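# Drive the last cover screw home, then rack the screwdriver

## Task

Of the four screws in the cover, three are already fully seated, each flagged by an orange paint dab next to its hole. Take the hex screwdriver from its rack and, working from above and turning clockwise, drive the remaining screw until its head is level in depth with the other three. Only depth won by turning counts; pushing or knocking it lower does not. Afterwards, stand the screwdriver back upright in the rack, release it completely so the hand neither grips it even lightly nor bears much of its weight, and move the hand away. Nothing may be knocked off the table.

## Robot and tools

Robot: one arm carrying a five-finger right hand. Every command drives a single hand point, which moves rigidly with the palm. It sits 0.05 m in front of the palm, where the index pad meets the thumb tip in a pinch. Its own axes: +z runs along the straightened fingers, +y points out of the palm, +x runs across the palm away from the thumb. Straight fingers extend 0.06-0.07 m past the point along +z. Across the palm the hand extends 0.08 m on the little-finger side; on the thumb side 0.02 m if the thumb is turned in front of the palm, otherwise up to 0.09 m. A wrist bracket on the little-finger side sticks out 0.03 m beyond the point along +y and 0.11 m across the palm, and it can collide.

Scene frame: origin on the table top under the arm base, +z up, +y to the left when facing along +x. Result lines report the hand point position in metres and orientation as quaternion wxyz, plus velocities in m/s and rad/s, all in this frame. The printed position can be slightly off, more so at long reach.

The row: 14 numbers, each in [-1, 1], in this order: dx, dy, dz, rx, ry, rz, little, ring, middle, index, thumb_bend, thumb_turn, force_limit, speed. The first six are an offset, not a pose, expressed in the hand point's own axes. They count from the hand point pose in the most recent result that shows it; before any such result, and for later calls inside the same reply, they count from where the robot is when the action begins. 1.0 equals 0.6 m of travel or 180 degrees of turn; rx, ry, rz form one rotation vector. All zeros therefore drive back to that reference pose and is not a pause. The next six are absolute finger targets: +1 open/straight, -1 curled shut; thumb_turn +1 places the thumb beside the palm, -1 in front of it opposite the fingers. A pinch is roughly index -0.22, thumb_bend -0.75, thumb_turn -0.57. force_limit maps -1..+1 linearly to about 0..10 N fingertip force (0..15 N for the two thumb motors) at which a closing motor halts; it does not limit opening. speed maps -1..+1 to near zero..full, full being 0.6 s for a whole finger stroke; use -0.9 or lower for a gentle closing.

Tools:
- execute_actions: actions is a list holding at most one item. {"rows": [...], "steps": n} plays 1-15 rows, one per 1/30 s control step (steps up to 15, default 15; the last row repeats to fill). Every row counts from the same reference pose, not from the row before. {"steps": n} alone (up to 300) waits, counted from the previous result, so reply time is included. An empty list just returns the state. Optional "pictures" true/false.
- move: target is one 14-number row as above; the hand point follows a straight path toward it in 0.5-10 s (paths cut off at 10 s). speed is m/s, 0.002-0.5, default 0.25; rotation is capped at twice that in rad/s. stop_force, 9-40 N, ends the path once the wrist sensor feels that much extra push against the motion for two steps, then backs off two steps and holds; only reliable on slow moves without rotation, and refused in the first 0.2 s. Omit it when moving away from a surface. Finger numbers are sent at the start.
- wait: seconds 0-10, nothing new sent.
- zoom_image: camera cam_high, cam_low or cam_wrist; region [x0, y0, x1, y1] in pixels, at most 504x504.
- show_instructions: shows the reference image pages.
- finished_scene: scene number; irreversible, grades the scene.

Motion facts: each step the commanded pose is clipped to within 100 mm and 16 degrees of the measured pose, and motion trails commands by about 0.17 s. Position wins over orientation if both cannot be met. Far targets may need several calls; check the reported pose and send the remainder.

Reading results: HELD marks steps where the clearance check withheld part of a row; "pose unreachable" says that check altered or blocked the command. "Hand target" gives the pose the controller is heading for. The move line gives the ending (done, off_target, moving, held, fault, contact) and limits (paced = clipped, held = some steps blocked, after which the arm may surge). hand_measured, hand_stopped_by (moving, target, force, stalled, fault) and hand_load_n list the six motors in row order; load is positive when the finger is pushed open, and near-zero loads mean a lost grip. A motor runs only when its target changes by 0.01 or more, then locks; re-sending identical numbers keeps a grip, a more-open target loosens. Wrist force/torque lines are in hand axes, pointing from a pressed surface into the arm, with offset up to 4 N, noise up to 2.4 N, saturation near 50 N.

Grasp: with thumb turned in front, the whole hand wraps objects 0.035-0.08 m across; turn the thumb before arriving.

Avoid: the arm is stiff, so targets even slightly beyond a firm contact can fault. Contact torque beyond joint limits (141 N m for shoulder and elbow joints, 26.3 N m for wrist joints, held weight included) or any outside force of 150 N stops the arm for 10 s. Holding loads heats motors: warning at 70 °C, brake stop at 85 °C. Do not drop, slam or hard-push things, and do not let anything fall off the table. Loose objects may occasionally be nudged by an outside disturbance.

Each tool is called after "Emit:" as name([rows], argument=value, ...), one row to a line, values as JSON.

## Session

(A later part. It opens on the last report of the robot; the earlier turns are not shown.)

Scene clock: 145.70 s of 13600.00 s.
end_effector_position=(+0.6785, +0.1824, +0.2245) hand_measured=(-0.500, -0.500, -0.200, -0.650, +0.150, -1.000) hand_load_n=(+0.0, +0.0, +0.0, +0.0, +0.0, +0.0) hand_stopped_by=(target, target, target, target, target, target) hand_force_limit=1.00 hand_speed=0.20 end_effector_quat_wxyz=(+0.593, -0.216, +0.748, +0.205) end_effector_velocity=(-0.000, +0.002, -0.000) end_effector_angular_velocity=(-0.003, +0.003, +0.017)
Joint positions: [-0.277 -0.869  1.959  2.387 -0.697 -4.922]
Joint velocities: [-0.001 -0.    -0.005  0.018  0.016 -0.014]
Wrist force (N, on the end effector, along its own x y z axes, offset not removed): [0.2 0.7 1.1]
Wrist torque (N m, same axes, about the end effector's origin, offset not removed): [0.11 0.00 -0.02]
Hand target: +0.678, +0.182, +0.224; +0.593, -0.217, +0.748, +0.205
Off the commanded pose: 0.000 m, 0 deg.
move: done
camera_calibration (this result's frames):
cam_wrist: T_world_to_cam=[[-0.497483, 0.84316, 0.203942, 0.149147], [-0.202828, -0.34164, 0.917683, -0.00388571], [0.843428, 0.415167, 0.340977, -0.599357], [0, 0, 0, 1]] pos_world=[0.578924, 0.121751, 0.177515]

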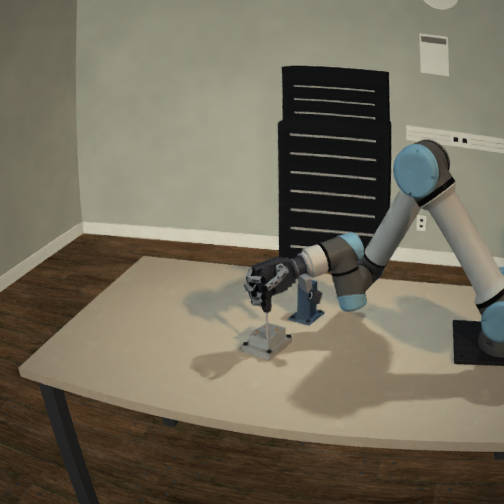

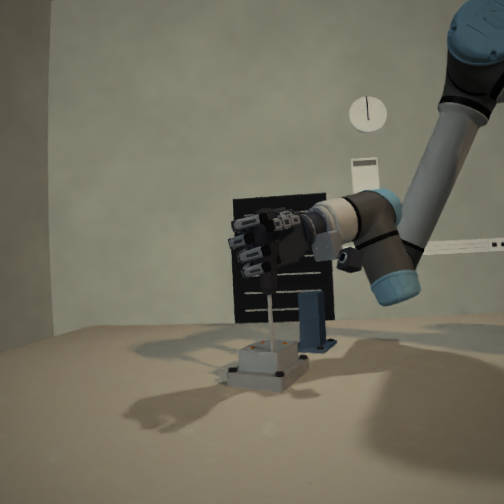

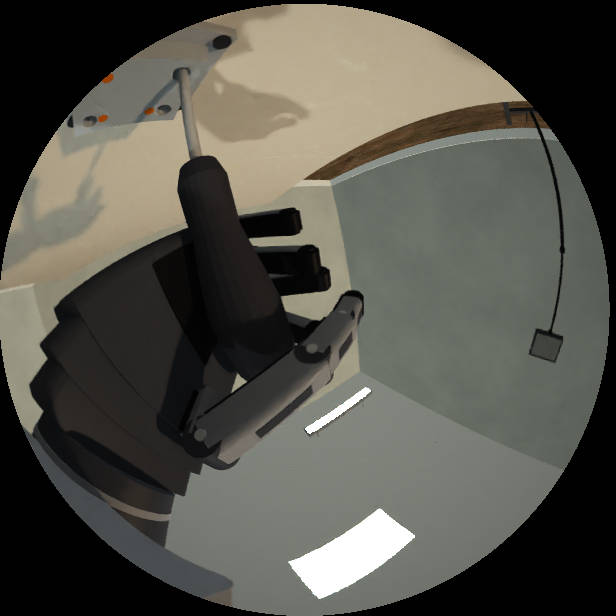

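Emit:
move(target=[0,0,0,0,0,0,-1,-1,-0.9,-1,-0.6,-1,1,0.2])

Emit:
move(target=[-0.0072,-0.046,0.016,0.162,-0.0127,0.0377,-1,-1,-0.9,-1,-0.6,-1,1,0.2])

Emit:
move(target=[-0.0072,-0.044,0.017,0.162,-0.0127,0.0377,-1,-1,-0.9,-1,-0.6,-1,1,0.2])

Emit:
move(target=[0,0,0,0,0,0,-0.5,-0.5,-0.2,-0.65,0.15,-1,1,0.2])

Emit:
move(target=[0.0108,0.0285,-0.037,-0.162,0.0127,-0.0377,-0.5,-0.5,-0.2,-0.65,0.15,-1,1,0.2], speed=0.3)

Emit:
move(target=[0.0108,0.0312,-0.035,-0.162,0.0127,-0.0377,-0.5,-0.5,-0.2,-0.65,0.15,-1,1,0.2], speed=0.3)

Emit:
move(target=[0,0,0,0,0,0,-1,-1,-0.9,-1,-0.6,-1,1,0.2])

Emit:
move(target=[-0.0072,-0.046,0.016,0.162,-0.0127,0.0377,-1,-1,-0.9,-1,-0.6,-1,1,0.2])

Emit:
move(target=[-0.0072,-0.044,0.017,0.162,-0.0127,0.0377,-1,-1,-0.9,-1,-0.6,-1,1,0.2])

Emit:
move(target=[0,0,0,0,0,0,-0.5,-0.5,-0.2,-0.65,0.15,-1,1,0.2])

Emit:
move(target=[0.0108,0.0285,-0.037,-0.162,0.0127,-0.0377,-0.5,-0.5,-0.2,-0.65,0.15,-1,1,0.2], speed=0.3)

Emit:
move(target=[0.0108,0.0312,-0.035,-0.162,0.0127,-0.0377,-0.5,-0.5,-0.2,-0.65,0.15,-1,1,0.2], speed=0.3)

Emit:
zoom_image(camera="cam_low", region=[240,270,300,370])

Scene clock: 150.13 s of 13600.00 s.
end_effector_position=(+0.6785, +0.1823, +0.2246) hand_measured=(-0.992, -0.888, -0.514, -0.902, -0.060, -1.000) hand_load_n=(+11.0, +8.0, +11.5, +7.5, +15.0, +1.0) hand_stopped_by=(force, force, force, force, force, target) hand_force_limit=1.00 hand_speed=0.20 end_effector_quat_wxyz=(+0.593, -0.216, +0.748, +0.205) end_effector_velocity=(-0.001, +0.001, -0.001) end_effector_angular_velocity=(+0.001, +0.003, +0.001)
Joint positions: [-0.277 -0.869  1.959  2.387 -0.697 -4.922]
Joint velocities: [ 0.001  0.001  0.002 -0.    -0.     0.001]
Wrist force (N, on the end effector, along its own x y z axes, offset not removed): [-1.1 1.6 3.1]
Wrist torque (N m, same axes, about the end effector's origin, offset not removed): [0.34 -0.53 -0.19]
Hand target: +0.678, +0.182, +0.224; +0.593, -0.216, +0.748, +0.205
Off the commanded pose: 0.000 m, 0 deg.
After step 90, 0.73 s passed at rest.
move: done
camera_calibration (this result's frames):
cam_wrist: T_world_to_cam=[[-0.497472, 0.843209, 0.203766, 0.149285], [-0.203029, -0.341543, 0.917675, -0.00387346], [0.843387, 0.415147, 0.341104, -0.599387], [0, 0, 0, 1]] pos_world=[0.578993, 0.121633, 0.177588]

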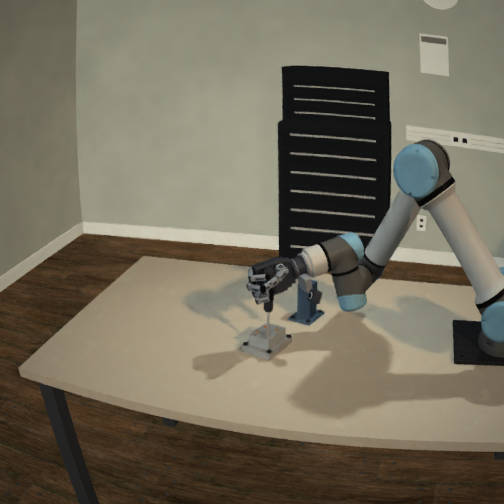

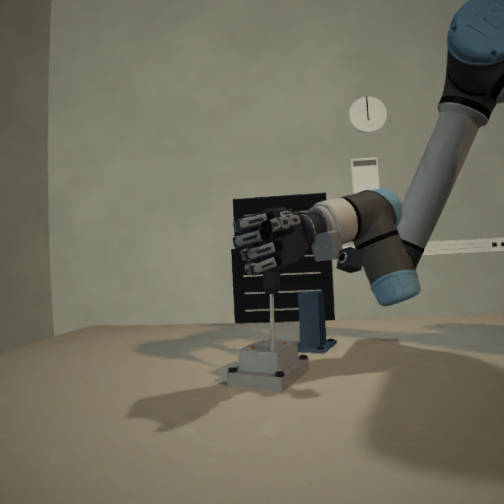

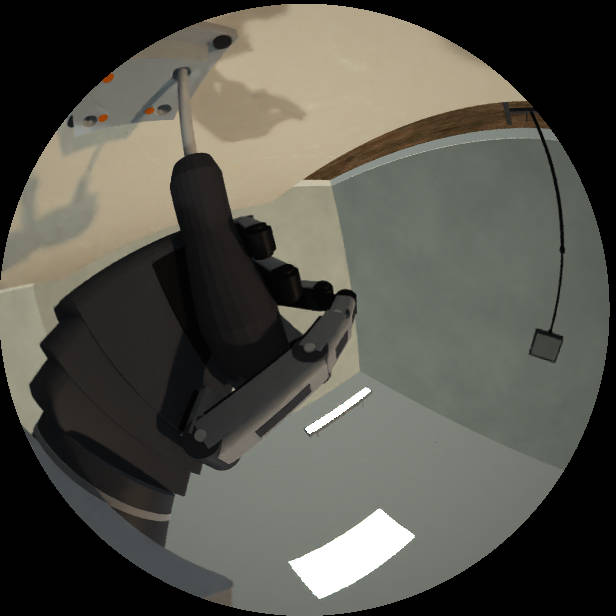

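Scene clock: 151.77 s of 13600.00 s.
end_effector_position=(+0.7024, +0.1653, +0.2255) hand_measured=(-0.992, -0.888, -0.514, -0.902, -0.058, -1.000) hand_load_n=(+9.5, +8.0, +11.5, +8.0, +15.0, +0.5) hand_stopped_by=(force, force, force, force, force, target) hand_force_limit=1.00 hand_speed=0.20 end_effector_quat_wxyz=(+0.630, -0.013, +0.775, +0.049) end_effector_velocity=(+0.001, -0.000, -0.000) end_effector_angular_velocity=(-0.000, -0.000, -0.017)
Joint positions: [-0.1   -0.889  2.049  2.188 -1.37  -4.691]
Joint velocities: [ 0.009  0.001 -0.002 -0.    -0.026  0.005]
Wrist force (N, on the end effector, along its own x y z axes, offset not removed): [-3.0 -0.7 4.1]
Wrist torque (N m, same axes, about the end effector's origin, offset not removed): [0.27 -0.45 -0.77]
Hand target: +0.703, +0.165, +0.226; +0.630, -0.012, +0.775, +0.048
Off the commanded pose: 0.000 m, 0 deg.
move: done
camera_calibration (this result's frames):
cam_wrist: T_world_to_cam=[[-0.0133804, 0.976479, 0.215195, -0.189357], [-0.356357, -0.20574, 0.911417, 0.0809917], [0.934254, -0.0644913, 0.350728, -0.599528], [0, 0, 0, 1]] pos_world=[0.58644, 0.162902, 0.177203]

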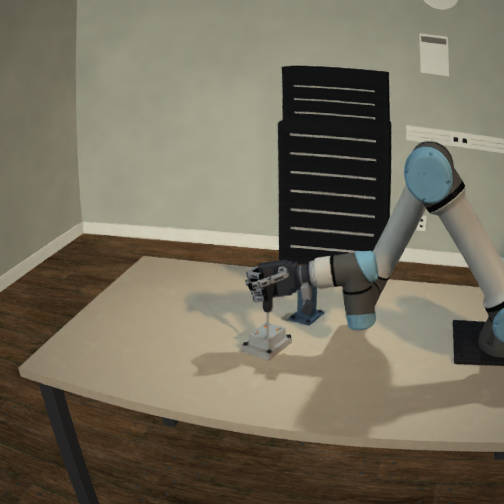

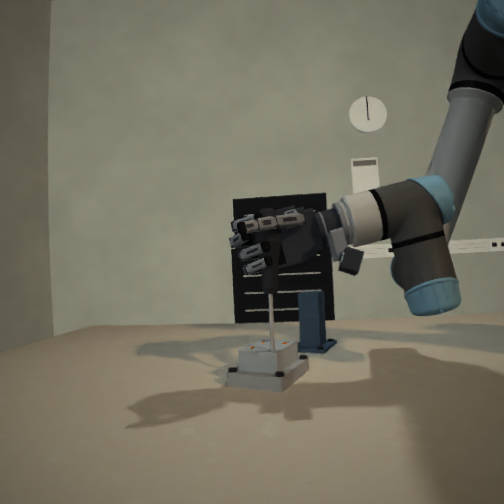

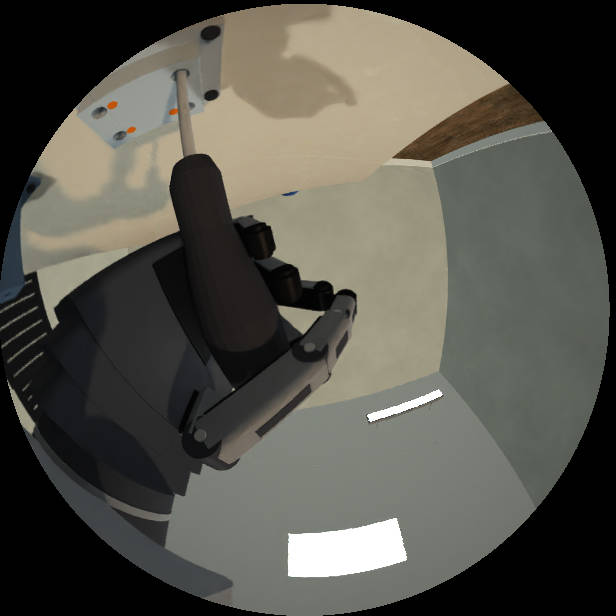

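Scene clock: 153.40 s of 13600.00 s.
end_effector_position=(+0.7152, +0.1399, +0.2262) hand_measured=(-0.992, -0.888, -0.514, -0.902, -0.058, -1.000) hand_load_n=(+8.0, +8.0, +11.0, +9.0, +16.0, +0.0) hand_stopped_by=(force, force, force, force, force, target) hand_force_limit=1.00 hand_speed=0.20 end_effector_quat_wxyz=(+0.625, +0.192, +0.749, -0.110) end_effector_velocity=(+0.001, -0.001, -0.000) end_effector_angular_velocity=(+0.001, +0.001, -0.017)
Joint positions: [ 0.133 -0.85   1.95   2.271 -2.105 -4.515]
Joint velocities: [ 0.007  0.002 -0.007  0.009 -0.023  0.007]
Wrist force (N, on the end effector, along its own x y z axes, offset not removed): [-2.0 -4.8 4.5]
Wrist torque (N m, same axes, about the end effector's origin, offset not removed): [0.19 -0.84 -1.46]
Hand target: +0.715, +0.140, +0.226; +0.624, +0.193, +0.749, -0.110
Off the commanded pose: 0.000 m, 0 deg.
move: done
camera_calibration (this result's frames):
cam_wrist: T_world_to_cam=[[0.472472, 0.850703, 0.230379, -0.497862], [-0.421571, -0.0114137, 0.906724, 0.100189], [0.773982, -0.525522, 0.353239, -0.434748], [0, 0, 0, 1]] pos_world=[0.61395, 0.196207, 0.177423]

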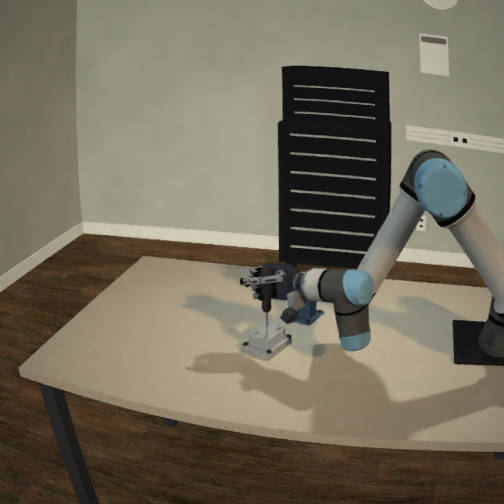

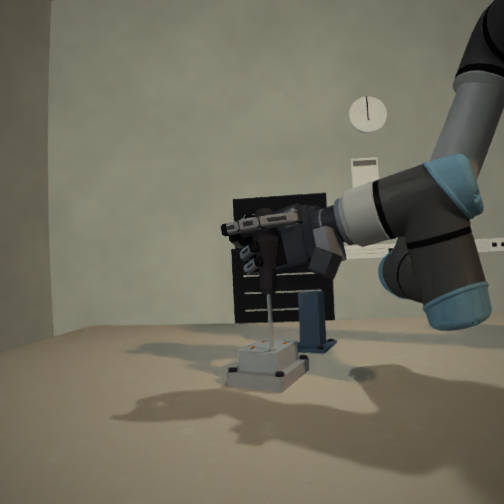

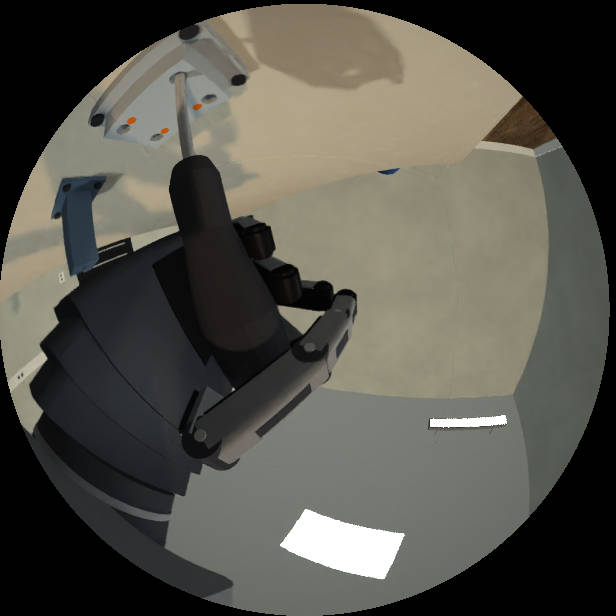

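Scene clock: 153.93 s of 13600.00 s.
end_effector_position=(+0.7152, +0.1401, +0.2262) hand_measured=(-0.500, -0.500, -0.200, -0.650, +0.150, -1.000) hand_load_n=(+0.0, +0.0, +0.0, +0.0, +0.0, +0.0) hand_stopped_by=(target, target, target, target, target, target) hand_force_limit=1.00 hand_speed=0.20 end_effector_quat_wxyz=(+0.625, +0.192, +0.749, -0.109) end_effector_velocity=(-0.000, -0.000, -0.000) end_effector_angular_velocity=(-0.002, +0.000, -0.001)
Joint positions: [ 0.133 -0.85   1.95   2.271 -2.105 -4.515]
Joint velocities: [ 0.     0.     0.    -0.    -0.001 -0.002]
Wrist force (N, on the end effector, along its own x y z axes, offset not removed): [-0.8 2.5 0.9]
Wrist torque (N m, same axes, about the end effector's origin, offset not removed): [0.45 0.04 0.01]
Hand target: +0.715, +0.140, +0.226; +0.625, +0.192, +0.749, -0.110
Off the commanded pose: 0.000 m, 0 deg.
move: done
camera_calibration (this result's frames):
cam_wrist: T_world_to_cam=[[0.472272, 0.85076, 0.230579, -0.497945], [-0.421731, -0.0116148, 0.906646, 0.100326], [0.774017, -0.525426, 0.353307, -0.434759], [0, 0, 0, 1]] pos_world=[0.613986, 0.196363, 0.177459]

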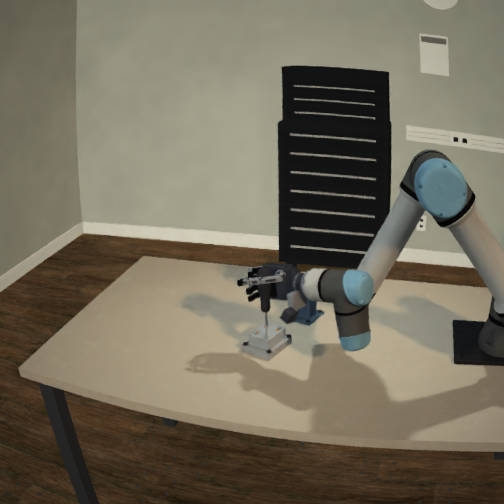

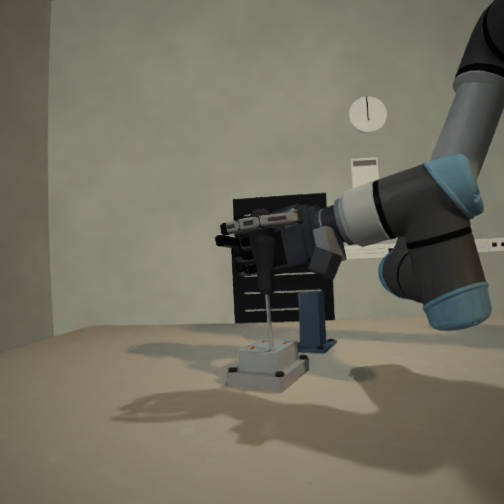

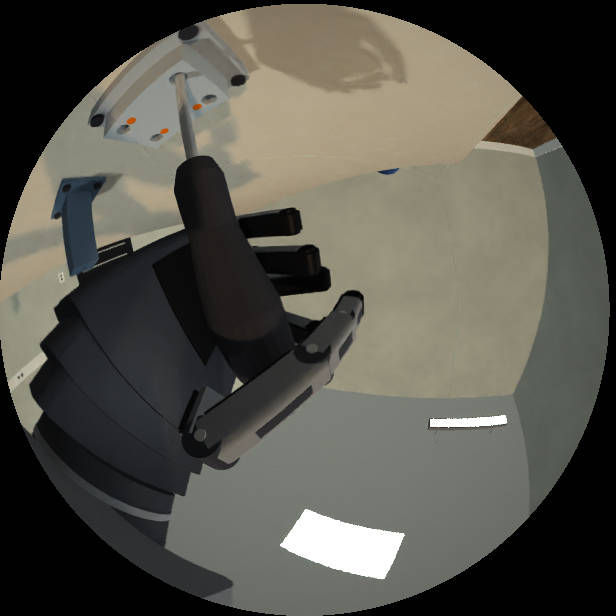

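Scene clock: 155.43 s of 13600.00 s.
end_effector_position=(+0.7018, +0.1653, +0.2255) hand_measured=(-0.500, -0.500, -0.200, -0.650, +0.150, -1.000) hand_load_n=(+0.0, +0.0, +0.0, +0.0, +0.0, +0.0) hand_stopped_by=(target, target, target, target, target, target) hand_force_limit=1.00 hand_speed=0.20 end_effector_quat_wxyz=(+0.630, -0.013, +0.775, +0.049) end_effector_velocity=(+0.000, +0.001, +0.000) end_effector_angular_velocity=(-0.000, +0.000, +0.016)
Joint positions: [-0.101 -0.89   2.051  2.186 -1.369 -4.691]
Joint velocities: [-0.006  0.    -0.003  0.004  0.022 -0.005]
Wrist force (N, on the end effector, along its own x y z axes, offset not removed): [1.0 1.4 0.9]
Wrist torque (N m, same axes, about the end effector's origin, offset not removed): [0.21 -0.28 0.12]
Hand target: +0.702, +0.165, +0.225; +0.630, -0.014, +0.775, +0.050
Off the commanded pose: 0.000 m, 0 deg.
move: done
camera_calibration (this result's frames):
cam_wrist: T_world_to_cam=[[-0.0138328, 0.976466, 0.215228, -0.189086], [-0.35668, -0.205907, 0.911253, 0.081069], [0.934124, -0.0641623, 0.351134, -0.598953], [0, 0, 0, 1]] pos_world=[0.585797, 0.162898, 0.177135]

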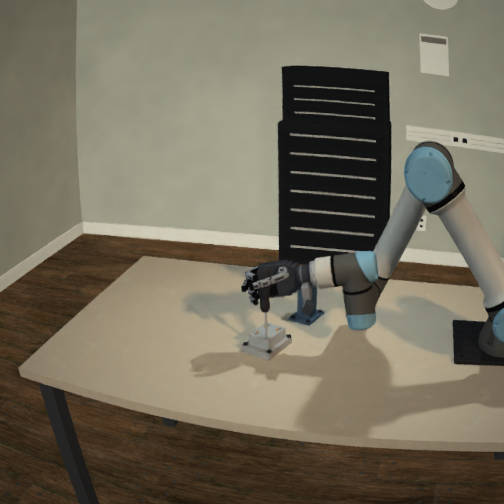

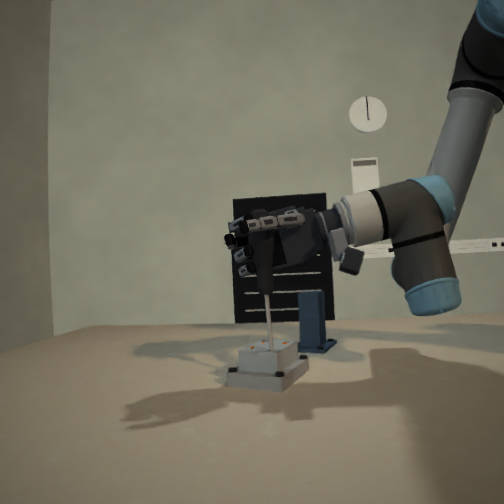

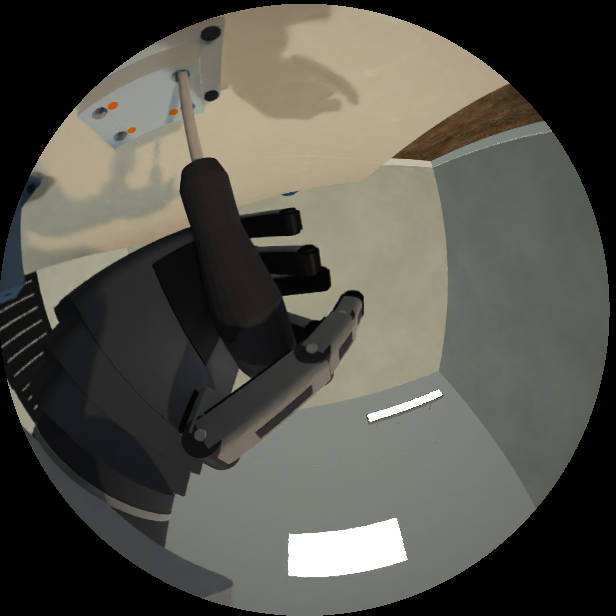

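Scene clock: 156.93 s of 13600.00 s.
end_effector_position=(+0.6785, +0.1823, +0.2243) hand_measured=(-0.500, -0.500, -0.200, -0.650, +0.150, -1.000) hand_load_n=(+0.0, +0.0, +0.0, +0.0, +0.0, +0.0) hand_stopped_by=(target, target, target, target, target, target) hand_force_limit=1.00 hand_speed=0.20 end_effector_quat_wxyz=(+0.593, -0.217, +0.748, +0.205) end_effector_velocity=(+0.000, +0.001, -0.001) end_effector_angular_velocity=(-0.004, +0.003, +0.013)
Joint positions: [-0.278 -0.867  1.958  2.385 -0.696 -4.922]
Joint velocities: [-0.002 -0.    -0.005  0.018  0.013 -0.014]
Wrist force (N, on the end effector, along its own x y z axes, offset not removed): [-0.6 1.3 1.4]
Wrist torque (N m, same axes, about the end effector's origin, offset not removed): [0.17 0.01 0.03]
Hand target: +0.679, +0.182, +0.224; +0.593, -0.217, +0.748, +0.205
Off the commanded pose: 0.000 m, 0 deg.
move: done
camera_calibration (this result's frames):
cam_wrist: T_world_to_cam=[[-0.498058, 0.842833, 0.203891, 0.149796], [-0.203427, -0.342134, 0.917367, -0.00321765], [0.842945, 0.415425, 0.341857, -0.599236], [0, 0, 0, 1]] pos_world=[0.579075, 0.121584, 0.177263]

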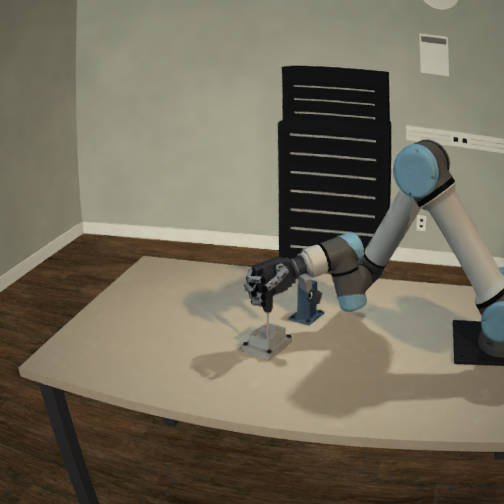

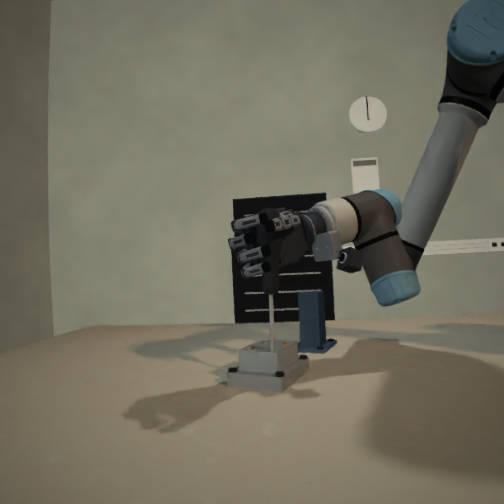

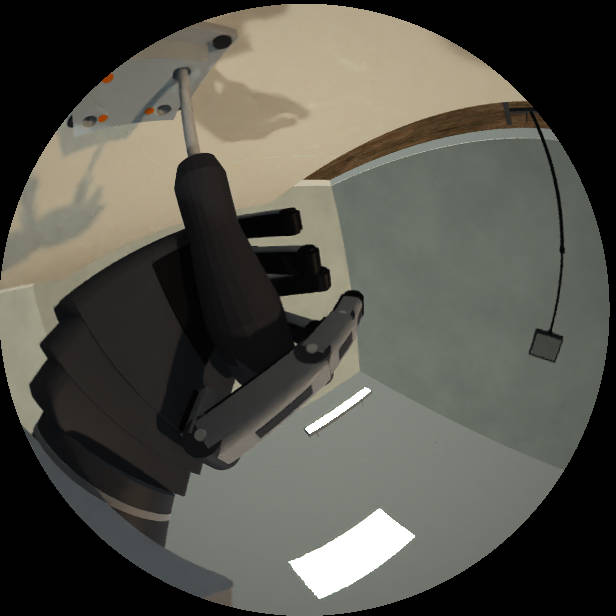

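Scene clock: 157.47 s of 13600.00 s.
end_effector_position=(+0.6786, +0.1822, +0.2244) hand_measured=(-0.992, -0.890, -0.514, -0.902, -0.058, -1.000) hand_load_n=(+11.0, +8.0, +11.5, +7.5, +15.0, +1.0) hand_stopped_by=(force, force, force, force, force, target) hand_force_limit=1.00 hand_speed=0.20 end_effector_quat_wxyz=(+0.593, -0.217, +0.748, +0.205) end_effector_velocity=(-0.000, +0.001, +0.000) end_effector_angular_velocity=(+0.001, -0.001, +0.003)
Joint positions: [-0.278 -0.867  1.958  2.385 -0.696 -4.922]
Joint velocities: [ 0.001 -0.    -0.    -0.     0.002  0.001]
Wrist force (N, on the end effector, along its own x y z axes, offset not removed): [1.4 0.8 4.1]
Wrist torque (N m, same axes, about the end effector's origin, offset not removed): [0.22 -0.70 -0.09]
Hand target: +0.679, +0.182, +0.224; +0.593, -0.217, +0.748, +0.205
Off the commanded pose: 0.000 m, 0 deg.
move: done
camera_calibration (this result's frames):
cam_wrist: T_world_to_cam=[[-0.498055, 0.842867, 0.203758, 0.149879], [-0.203581, -0.342063, 0.917359, -0.00317488], [0.842909, 0.415414, 0.341958, -0.59927], [0, 0, 0, 1]] pos_world=[0.579132, 0.121531, 0.177298]

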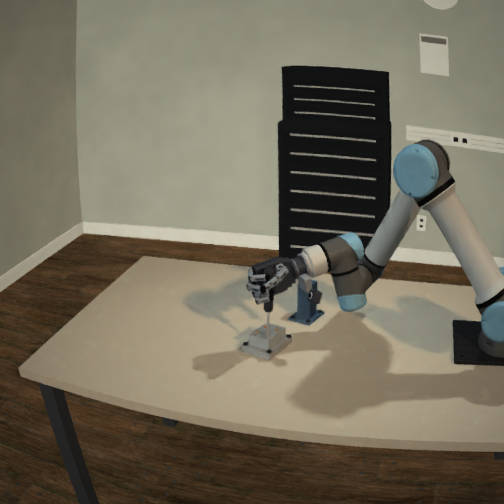

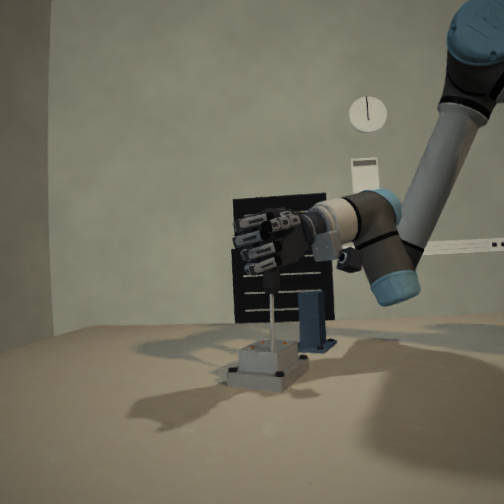

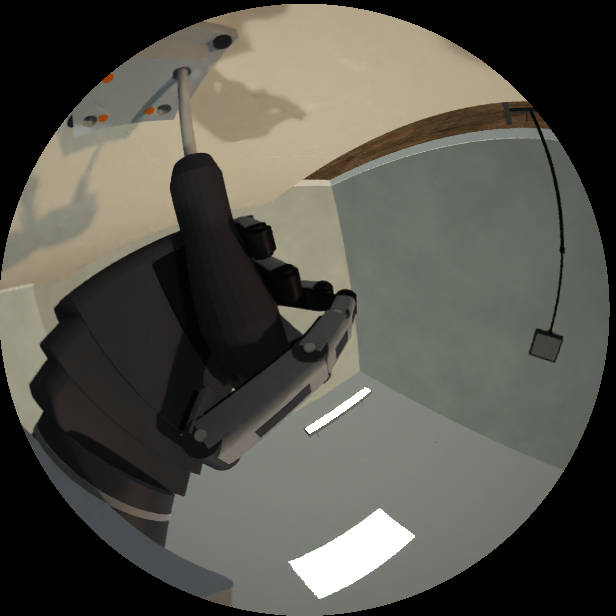

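Scene clock: 159.10 s of 13600.00 s.
end_effector_position=(+0.7025, +0.1652, +0.2253) hand_measured=(-0.992, -0.890, -0.514, -0.902, -0.058, -1.000) hand_load_n=(+9.5, +7.5, +11.5, +8.5, +15.0, +0.5) hand_stopped_by=(force, force, force, force, force, target) hand_force_limit=1.00 hand_speed=0.20 end_effector_quat_wxyz=(+0.630, -0.013, +0.775, +0.049) end_effector_velocity=(+0.002, -0.001, -0.000) end_effector_angular_velocity=(-0.000, +0.000, -0.017)
Joint positions: [-0.101 -0.888  2.049  2.186 -1.369 -4.691]
Joint velocities: [ 0.008  0.002 -0.003  0.    -0.025  0.005]
Wrist force (N, on the end effector, along its own x y z axes, offset not removed): [-1.7 -1.0 3.3]
Wrist torque (N m, same axes, about the end effector's origin, offset not removed): [0.34 -0.57 -0.73]
Hand target: +0.703, +0.165, +0.225; +0.630, -0.012, +0.775, +0.049
Off the commanded pose: 0.000 m, 0 deg.
move: done
camera_calibration (this result's frames):
cam_wrist: T_world_to_cam=[[-0.014039, 0.976374, 0.21563, -0.188876], [-0.356969, -0.206334, 0.911043, 0.0817782], [0.934011, -0.0641831, 0.351432, -0.599584], [0, 0, 0, 1]] pos_world=[0.586558, 0.162804, 0.176937]

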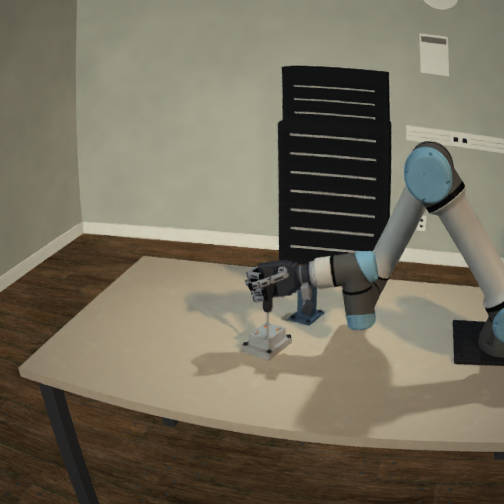

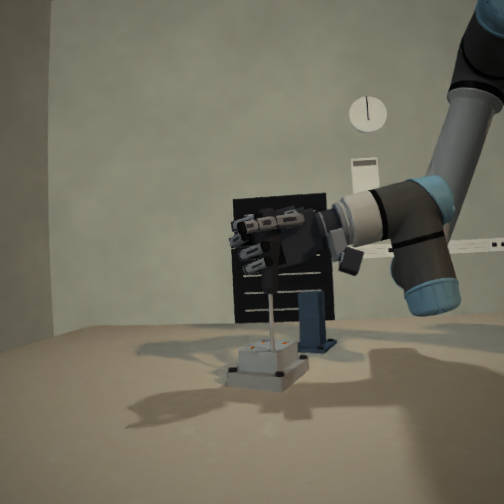

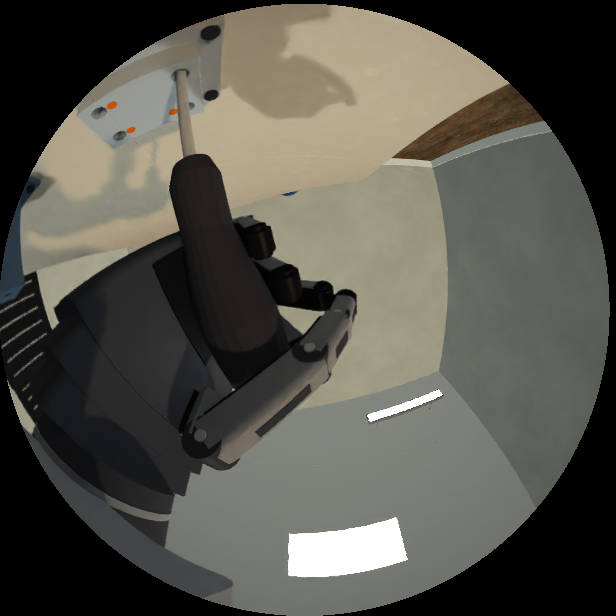

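Scene clock: 160.73 s of 13600.00 s.
end_effector_position=(+0.7153, +0.1399, +0.2260) hand_measured=(-0.992, -0.890, -0.514, -0.902, -0.058, -1.000) hand_load_n=(+7.5, +8.0, +11.0, +9.5, +16.0, -0.5) hand_stopped_by=(force, force, force, force, force, target) hand_force_limit=1.00 hand_speed=0.20 end_effector_quat_wxyz=(+0.625, +0.192, +0.749, -0.109) end_effector_velocity=(+0.001, -0.000, -0.001) end_effector_angular_velocity=(+0.001, +0.002, -0.016)
Joint positions: [ 0.132 -0.849  1.95   2.27  -2.104 -4.515]
Joint velocities: [ 0.007  0.002 -0.007  0.01  -0.023  0.007]
Wrist force (N, on the end effector, along its own x y z axes, offset not removed): [-2.0 -5.8 4.7]
Wrist torque (N m, same axes, about the end effector's origin, offset not removed): [0.07 -0.79 -1.56]
Hand target: +0.715, +0.140, +0.226; +0.625, +0.193, +0.749, -0.110
Off the commanded pose: 0.000 m, 0 deg.
move: done
camera_calibration (this result's frames):
cam_wrist: T_world_to_cam=[[0.471865, 0.850835, 0.231137, -0.497573], [-0.422276, -0.0120385, 0.906388, 0.101054], [0.773968, -0.525296, 0.353606, -0.434891], [0, 0, 0, 1]] pos_world=[0.614051, 0.196123, 0.177194]

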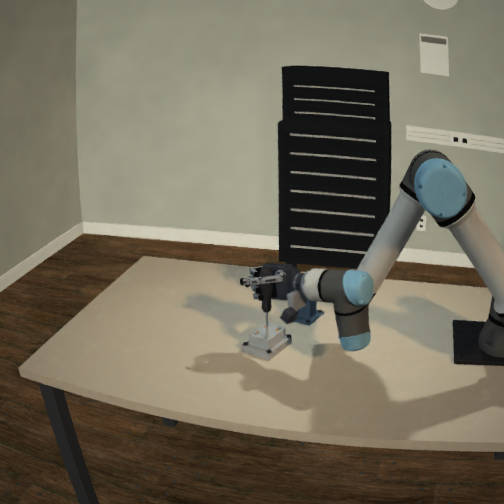

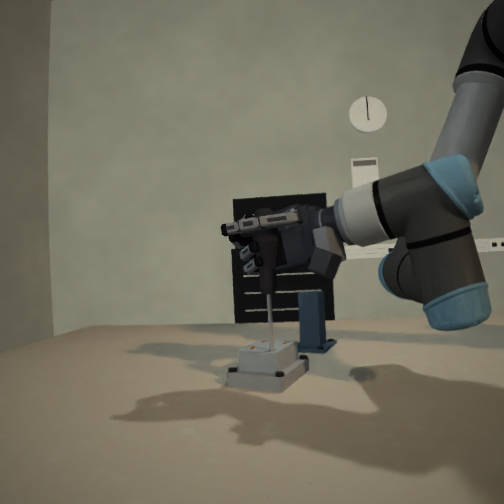

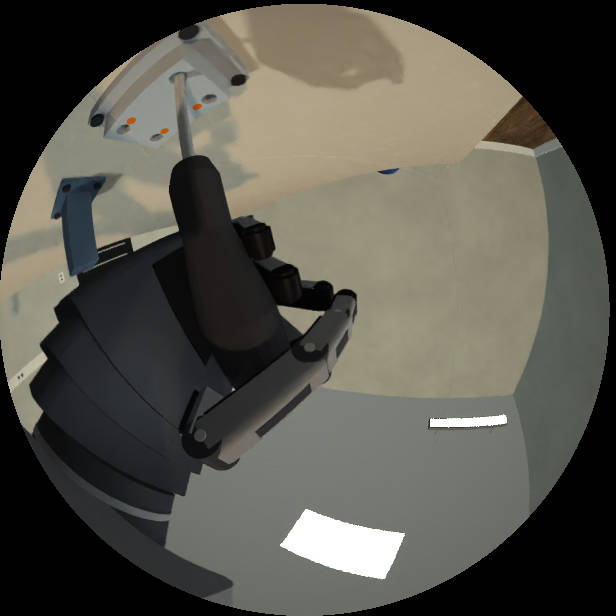

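Scene clock: 161.27 s of 13600.00 s.
end_effector_position=(+0.7153, +0.1400, +0.2261) hand_measured=(-0.500, -0.500, -0.200, -0.650, +0.150, -1.000) hand_load_n=(+0.0, +0.0, +0.0, +0.0, +0.0, +0.0) hand_stopped_by=(target, target, target, target, target, target) hand_force_limit=1.00 hand_speed=0.20 end_effector_quat_wxyz=(+0.625, +0.192, +0.749, -0.109) end_effector_velocity=(+0.000, +0.001, -0.000) end_effector_angular_velocity=(-0.001, +0.000, +0.001)
Joint positions: [ 0.132 -0.849  1.949  2.27  -2.104 -4.515]
Joint velocities: [ 0.001  0.    -0.001  0.     0.    -0.002]
Wrist force (N, on the end effector, along its own x y z axes, offset not removed): [-1.0 1.8 2.0]
Wrist torque (N m, same axes, about the end effector's origin, offset not removed): [0.25 0.05 -0.05]
Hand target: +0.715, +0.140, +0.226; +0.625, +0.192, +0.749, -0.109
Off the commanded pose: 0.000 m, 0 deg.
move: done
camera_calibration (this result's frames):
cam_wrist: T_world_to_cam=[[0.471663, 0.850894, 0.231331, -0.497654], [-0.422435, -0.0122355, 0.906311, 0.101189], [0.774004, -0.525195, 0.353676, -0.434903], [0, 0, 0, 1]] pos_world=[0.614087, 0.19628, 0.177229]

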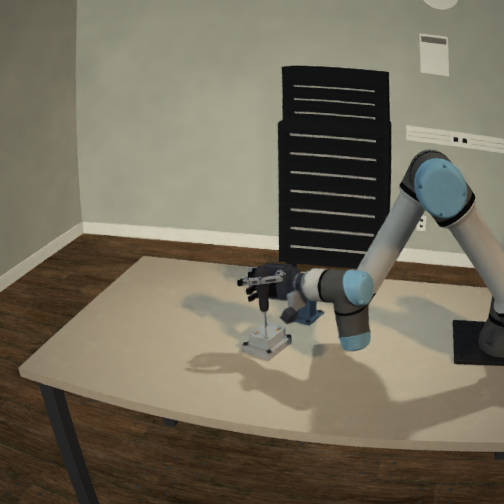

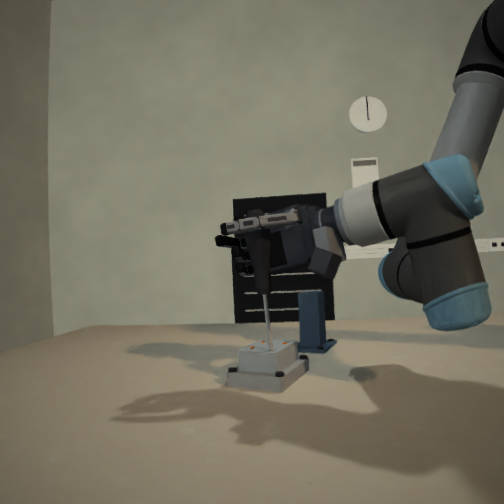

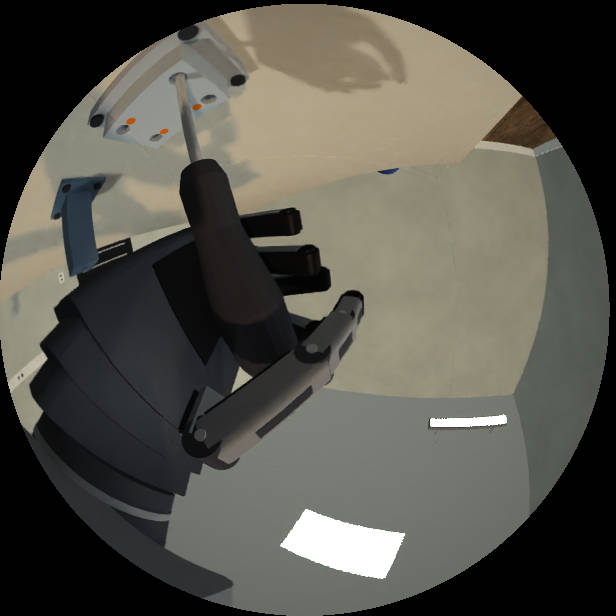

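Scene clock: 162.77 s of 13600.00 s.
end_effector_position=(+0.7018, +0.1653, +0.2253) hand_measured=(-0.500, -0.500, -0.200, -0.650, +0.150, -1.000) hand_load_n=(+0.0, +0.0, +0.0, +0.0, +0.0, +0.0) hand_stopped_by=(target, target, target, target, target, target) hand_force_limit=1.00 hand_speed=0.20 end_effector_quat_wxyz=(+0.631, -0.013, +0.774, +0.050) end_effector_velocity=(+0.001, +0.000, +0.000) end_effector_angular_velocity=(-0.000, +0.000, +0.014)
Joint positions: [-0.101 -0.889  2.05   2.184 -1.368 -4.691]
Joint velocities: [-0.007  0.    -0.003  0.004  0.02  -0.005]
Wrist force (N, on the end effector, along its own x y z axes, offset not removed): [-0.6 1.8 0.2]
Wrist torque (N m, same axes, about the end effector's origin, offset not removed): [0.38 0.10 0.03]
Hand target: +0.702, +0.165, +0.225; +0.630, -0.014, +0.774, +0.050
Off the commanded pose: 0.000 m, 0 deg.
move: done
camera_calibration (this result's frames):
cam_wrist: T_world_to_cam=[[-0.014494, 0.976362, 0.215656, -0.188603], [-0.357289, -0.206497, 0.910881, 0.0818529], [0.933881, -0.0638493, 0.351837, -0.599009], [0, 0, 0, 1]] pos_world=[0.585915, 0.162801, 0.176868]

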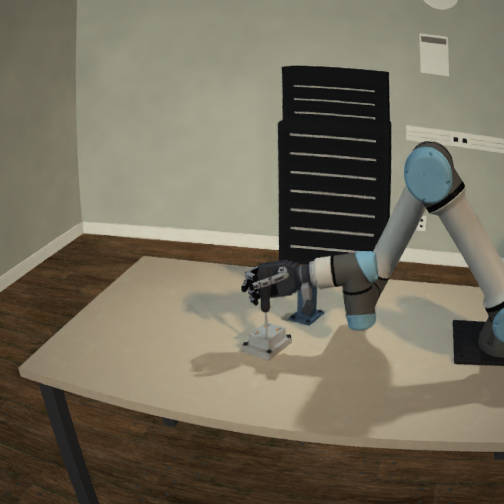

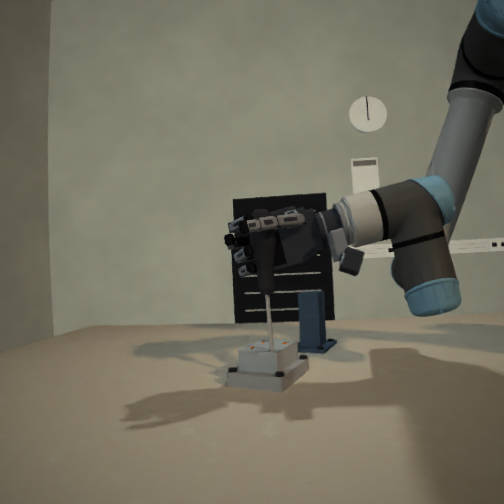

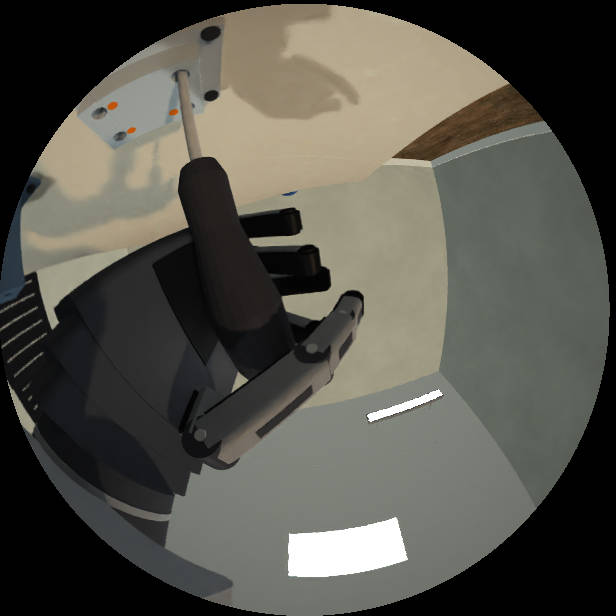

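Scene clock: 164.27 s of 13600.00 s.
end_effector_position=(+0.6786, +0.1822, +0.2241) hand_measured=(-0.500, -0.500, -0.200, -0.650, +0.150, -1.000) hand_load_n=(+0.0, +0.0, +0.0, +0.0, +0.0, +0.0) hand_stopped_by=(target, target, target, target, target, target) hand_force_limit=1.00 hand_speed=0.20 end_effector_quat_wxyz=(+0.594, -0.217, +0.747, +0.205) end_effector_velocity=(-0.000, +0.001, -0.001) end_effector_angular_velocity=(-0.003, +0.003, +0.015)
Joint positions: [-0.278 -0.866  1.958  2.384 -0.695 -4.921]
Joint velocities: [-0.002  0.    -0.005  0.018  0.015 -0.014]
Wrist force (N, on the end effector, along its own x y z axes, offset not removed): [1.3 2.0 1.3]
Wrist torque (N m, same axes, about the end effector's origin, offset not removed): [0.36 -0.20 0.13]
Hand target: +0.679, +0.182, +0.224; +0.593, -0.218, +0.747, +0.205
Off the commanded pose: 0.000 m, 0 deg.
move: done
camera_calibration (this result's frames):
cam_wrist: T_world_to_cam=[[-0.498642, 0.84249, 0.203881, 0.150391], [-0.203972, -0.342649, 0.917053, -0.00252326], [0.842468, 0.415695, 0.342704, -0.599118], [0, 0, 0, 1]] pos_world=[0.579214, 0.121483, 0.176972]

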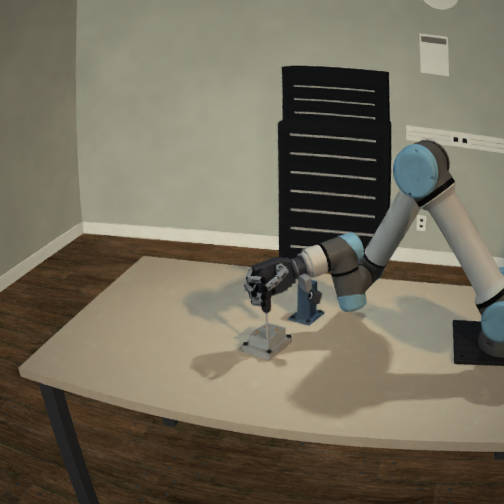

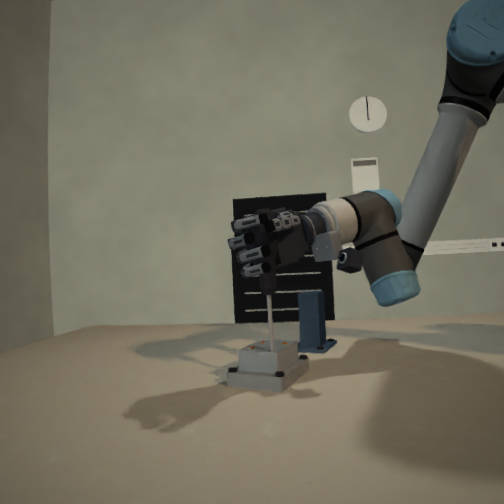

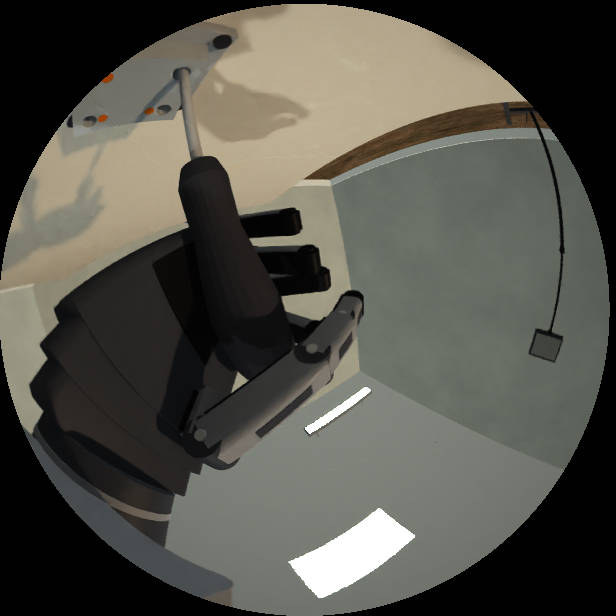

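Region (240, 270, 300, 370) of cam_low's 504x504 image, scaled by 5.040, with more detail than that image has; it fills the left 302 columns of this view, and the rest is white.

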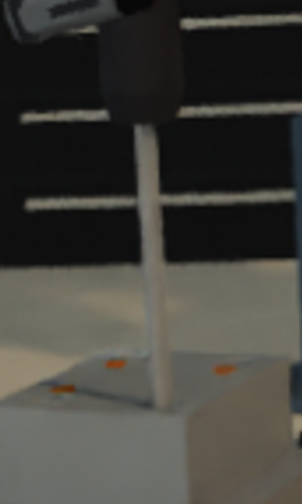

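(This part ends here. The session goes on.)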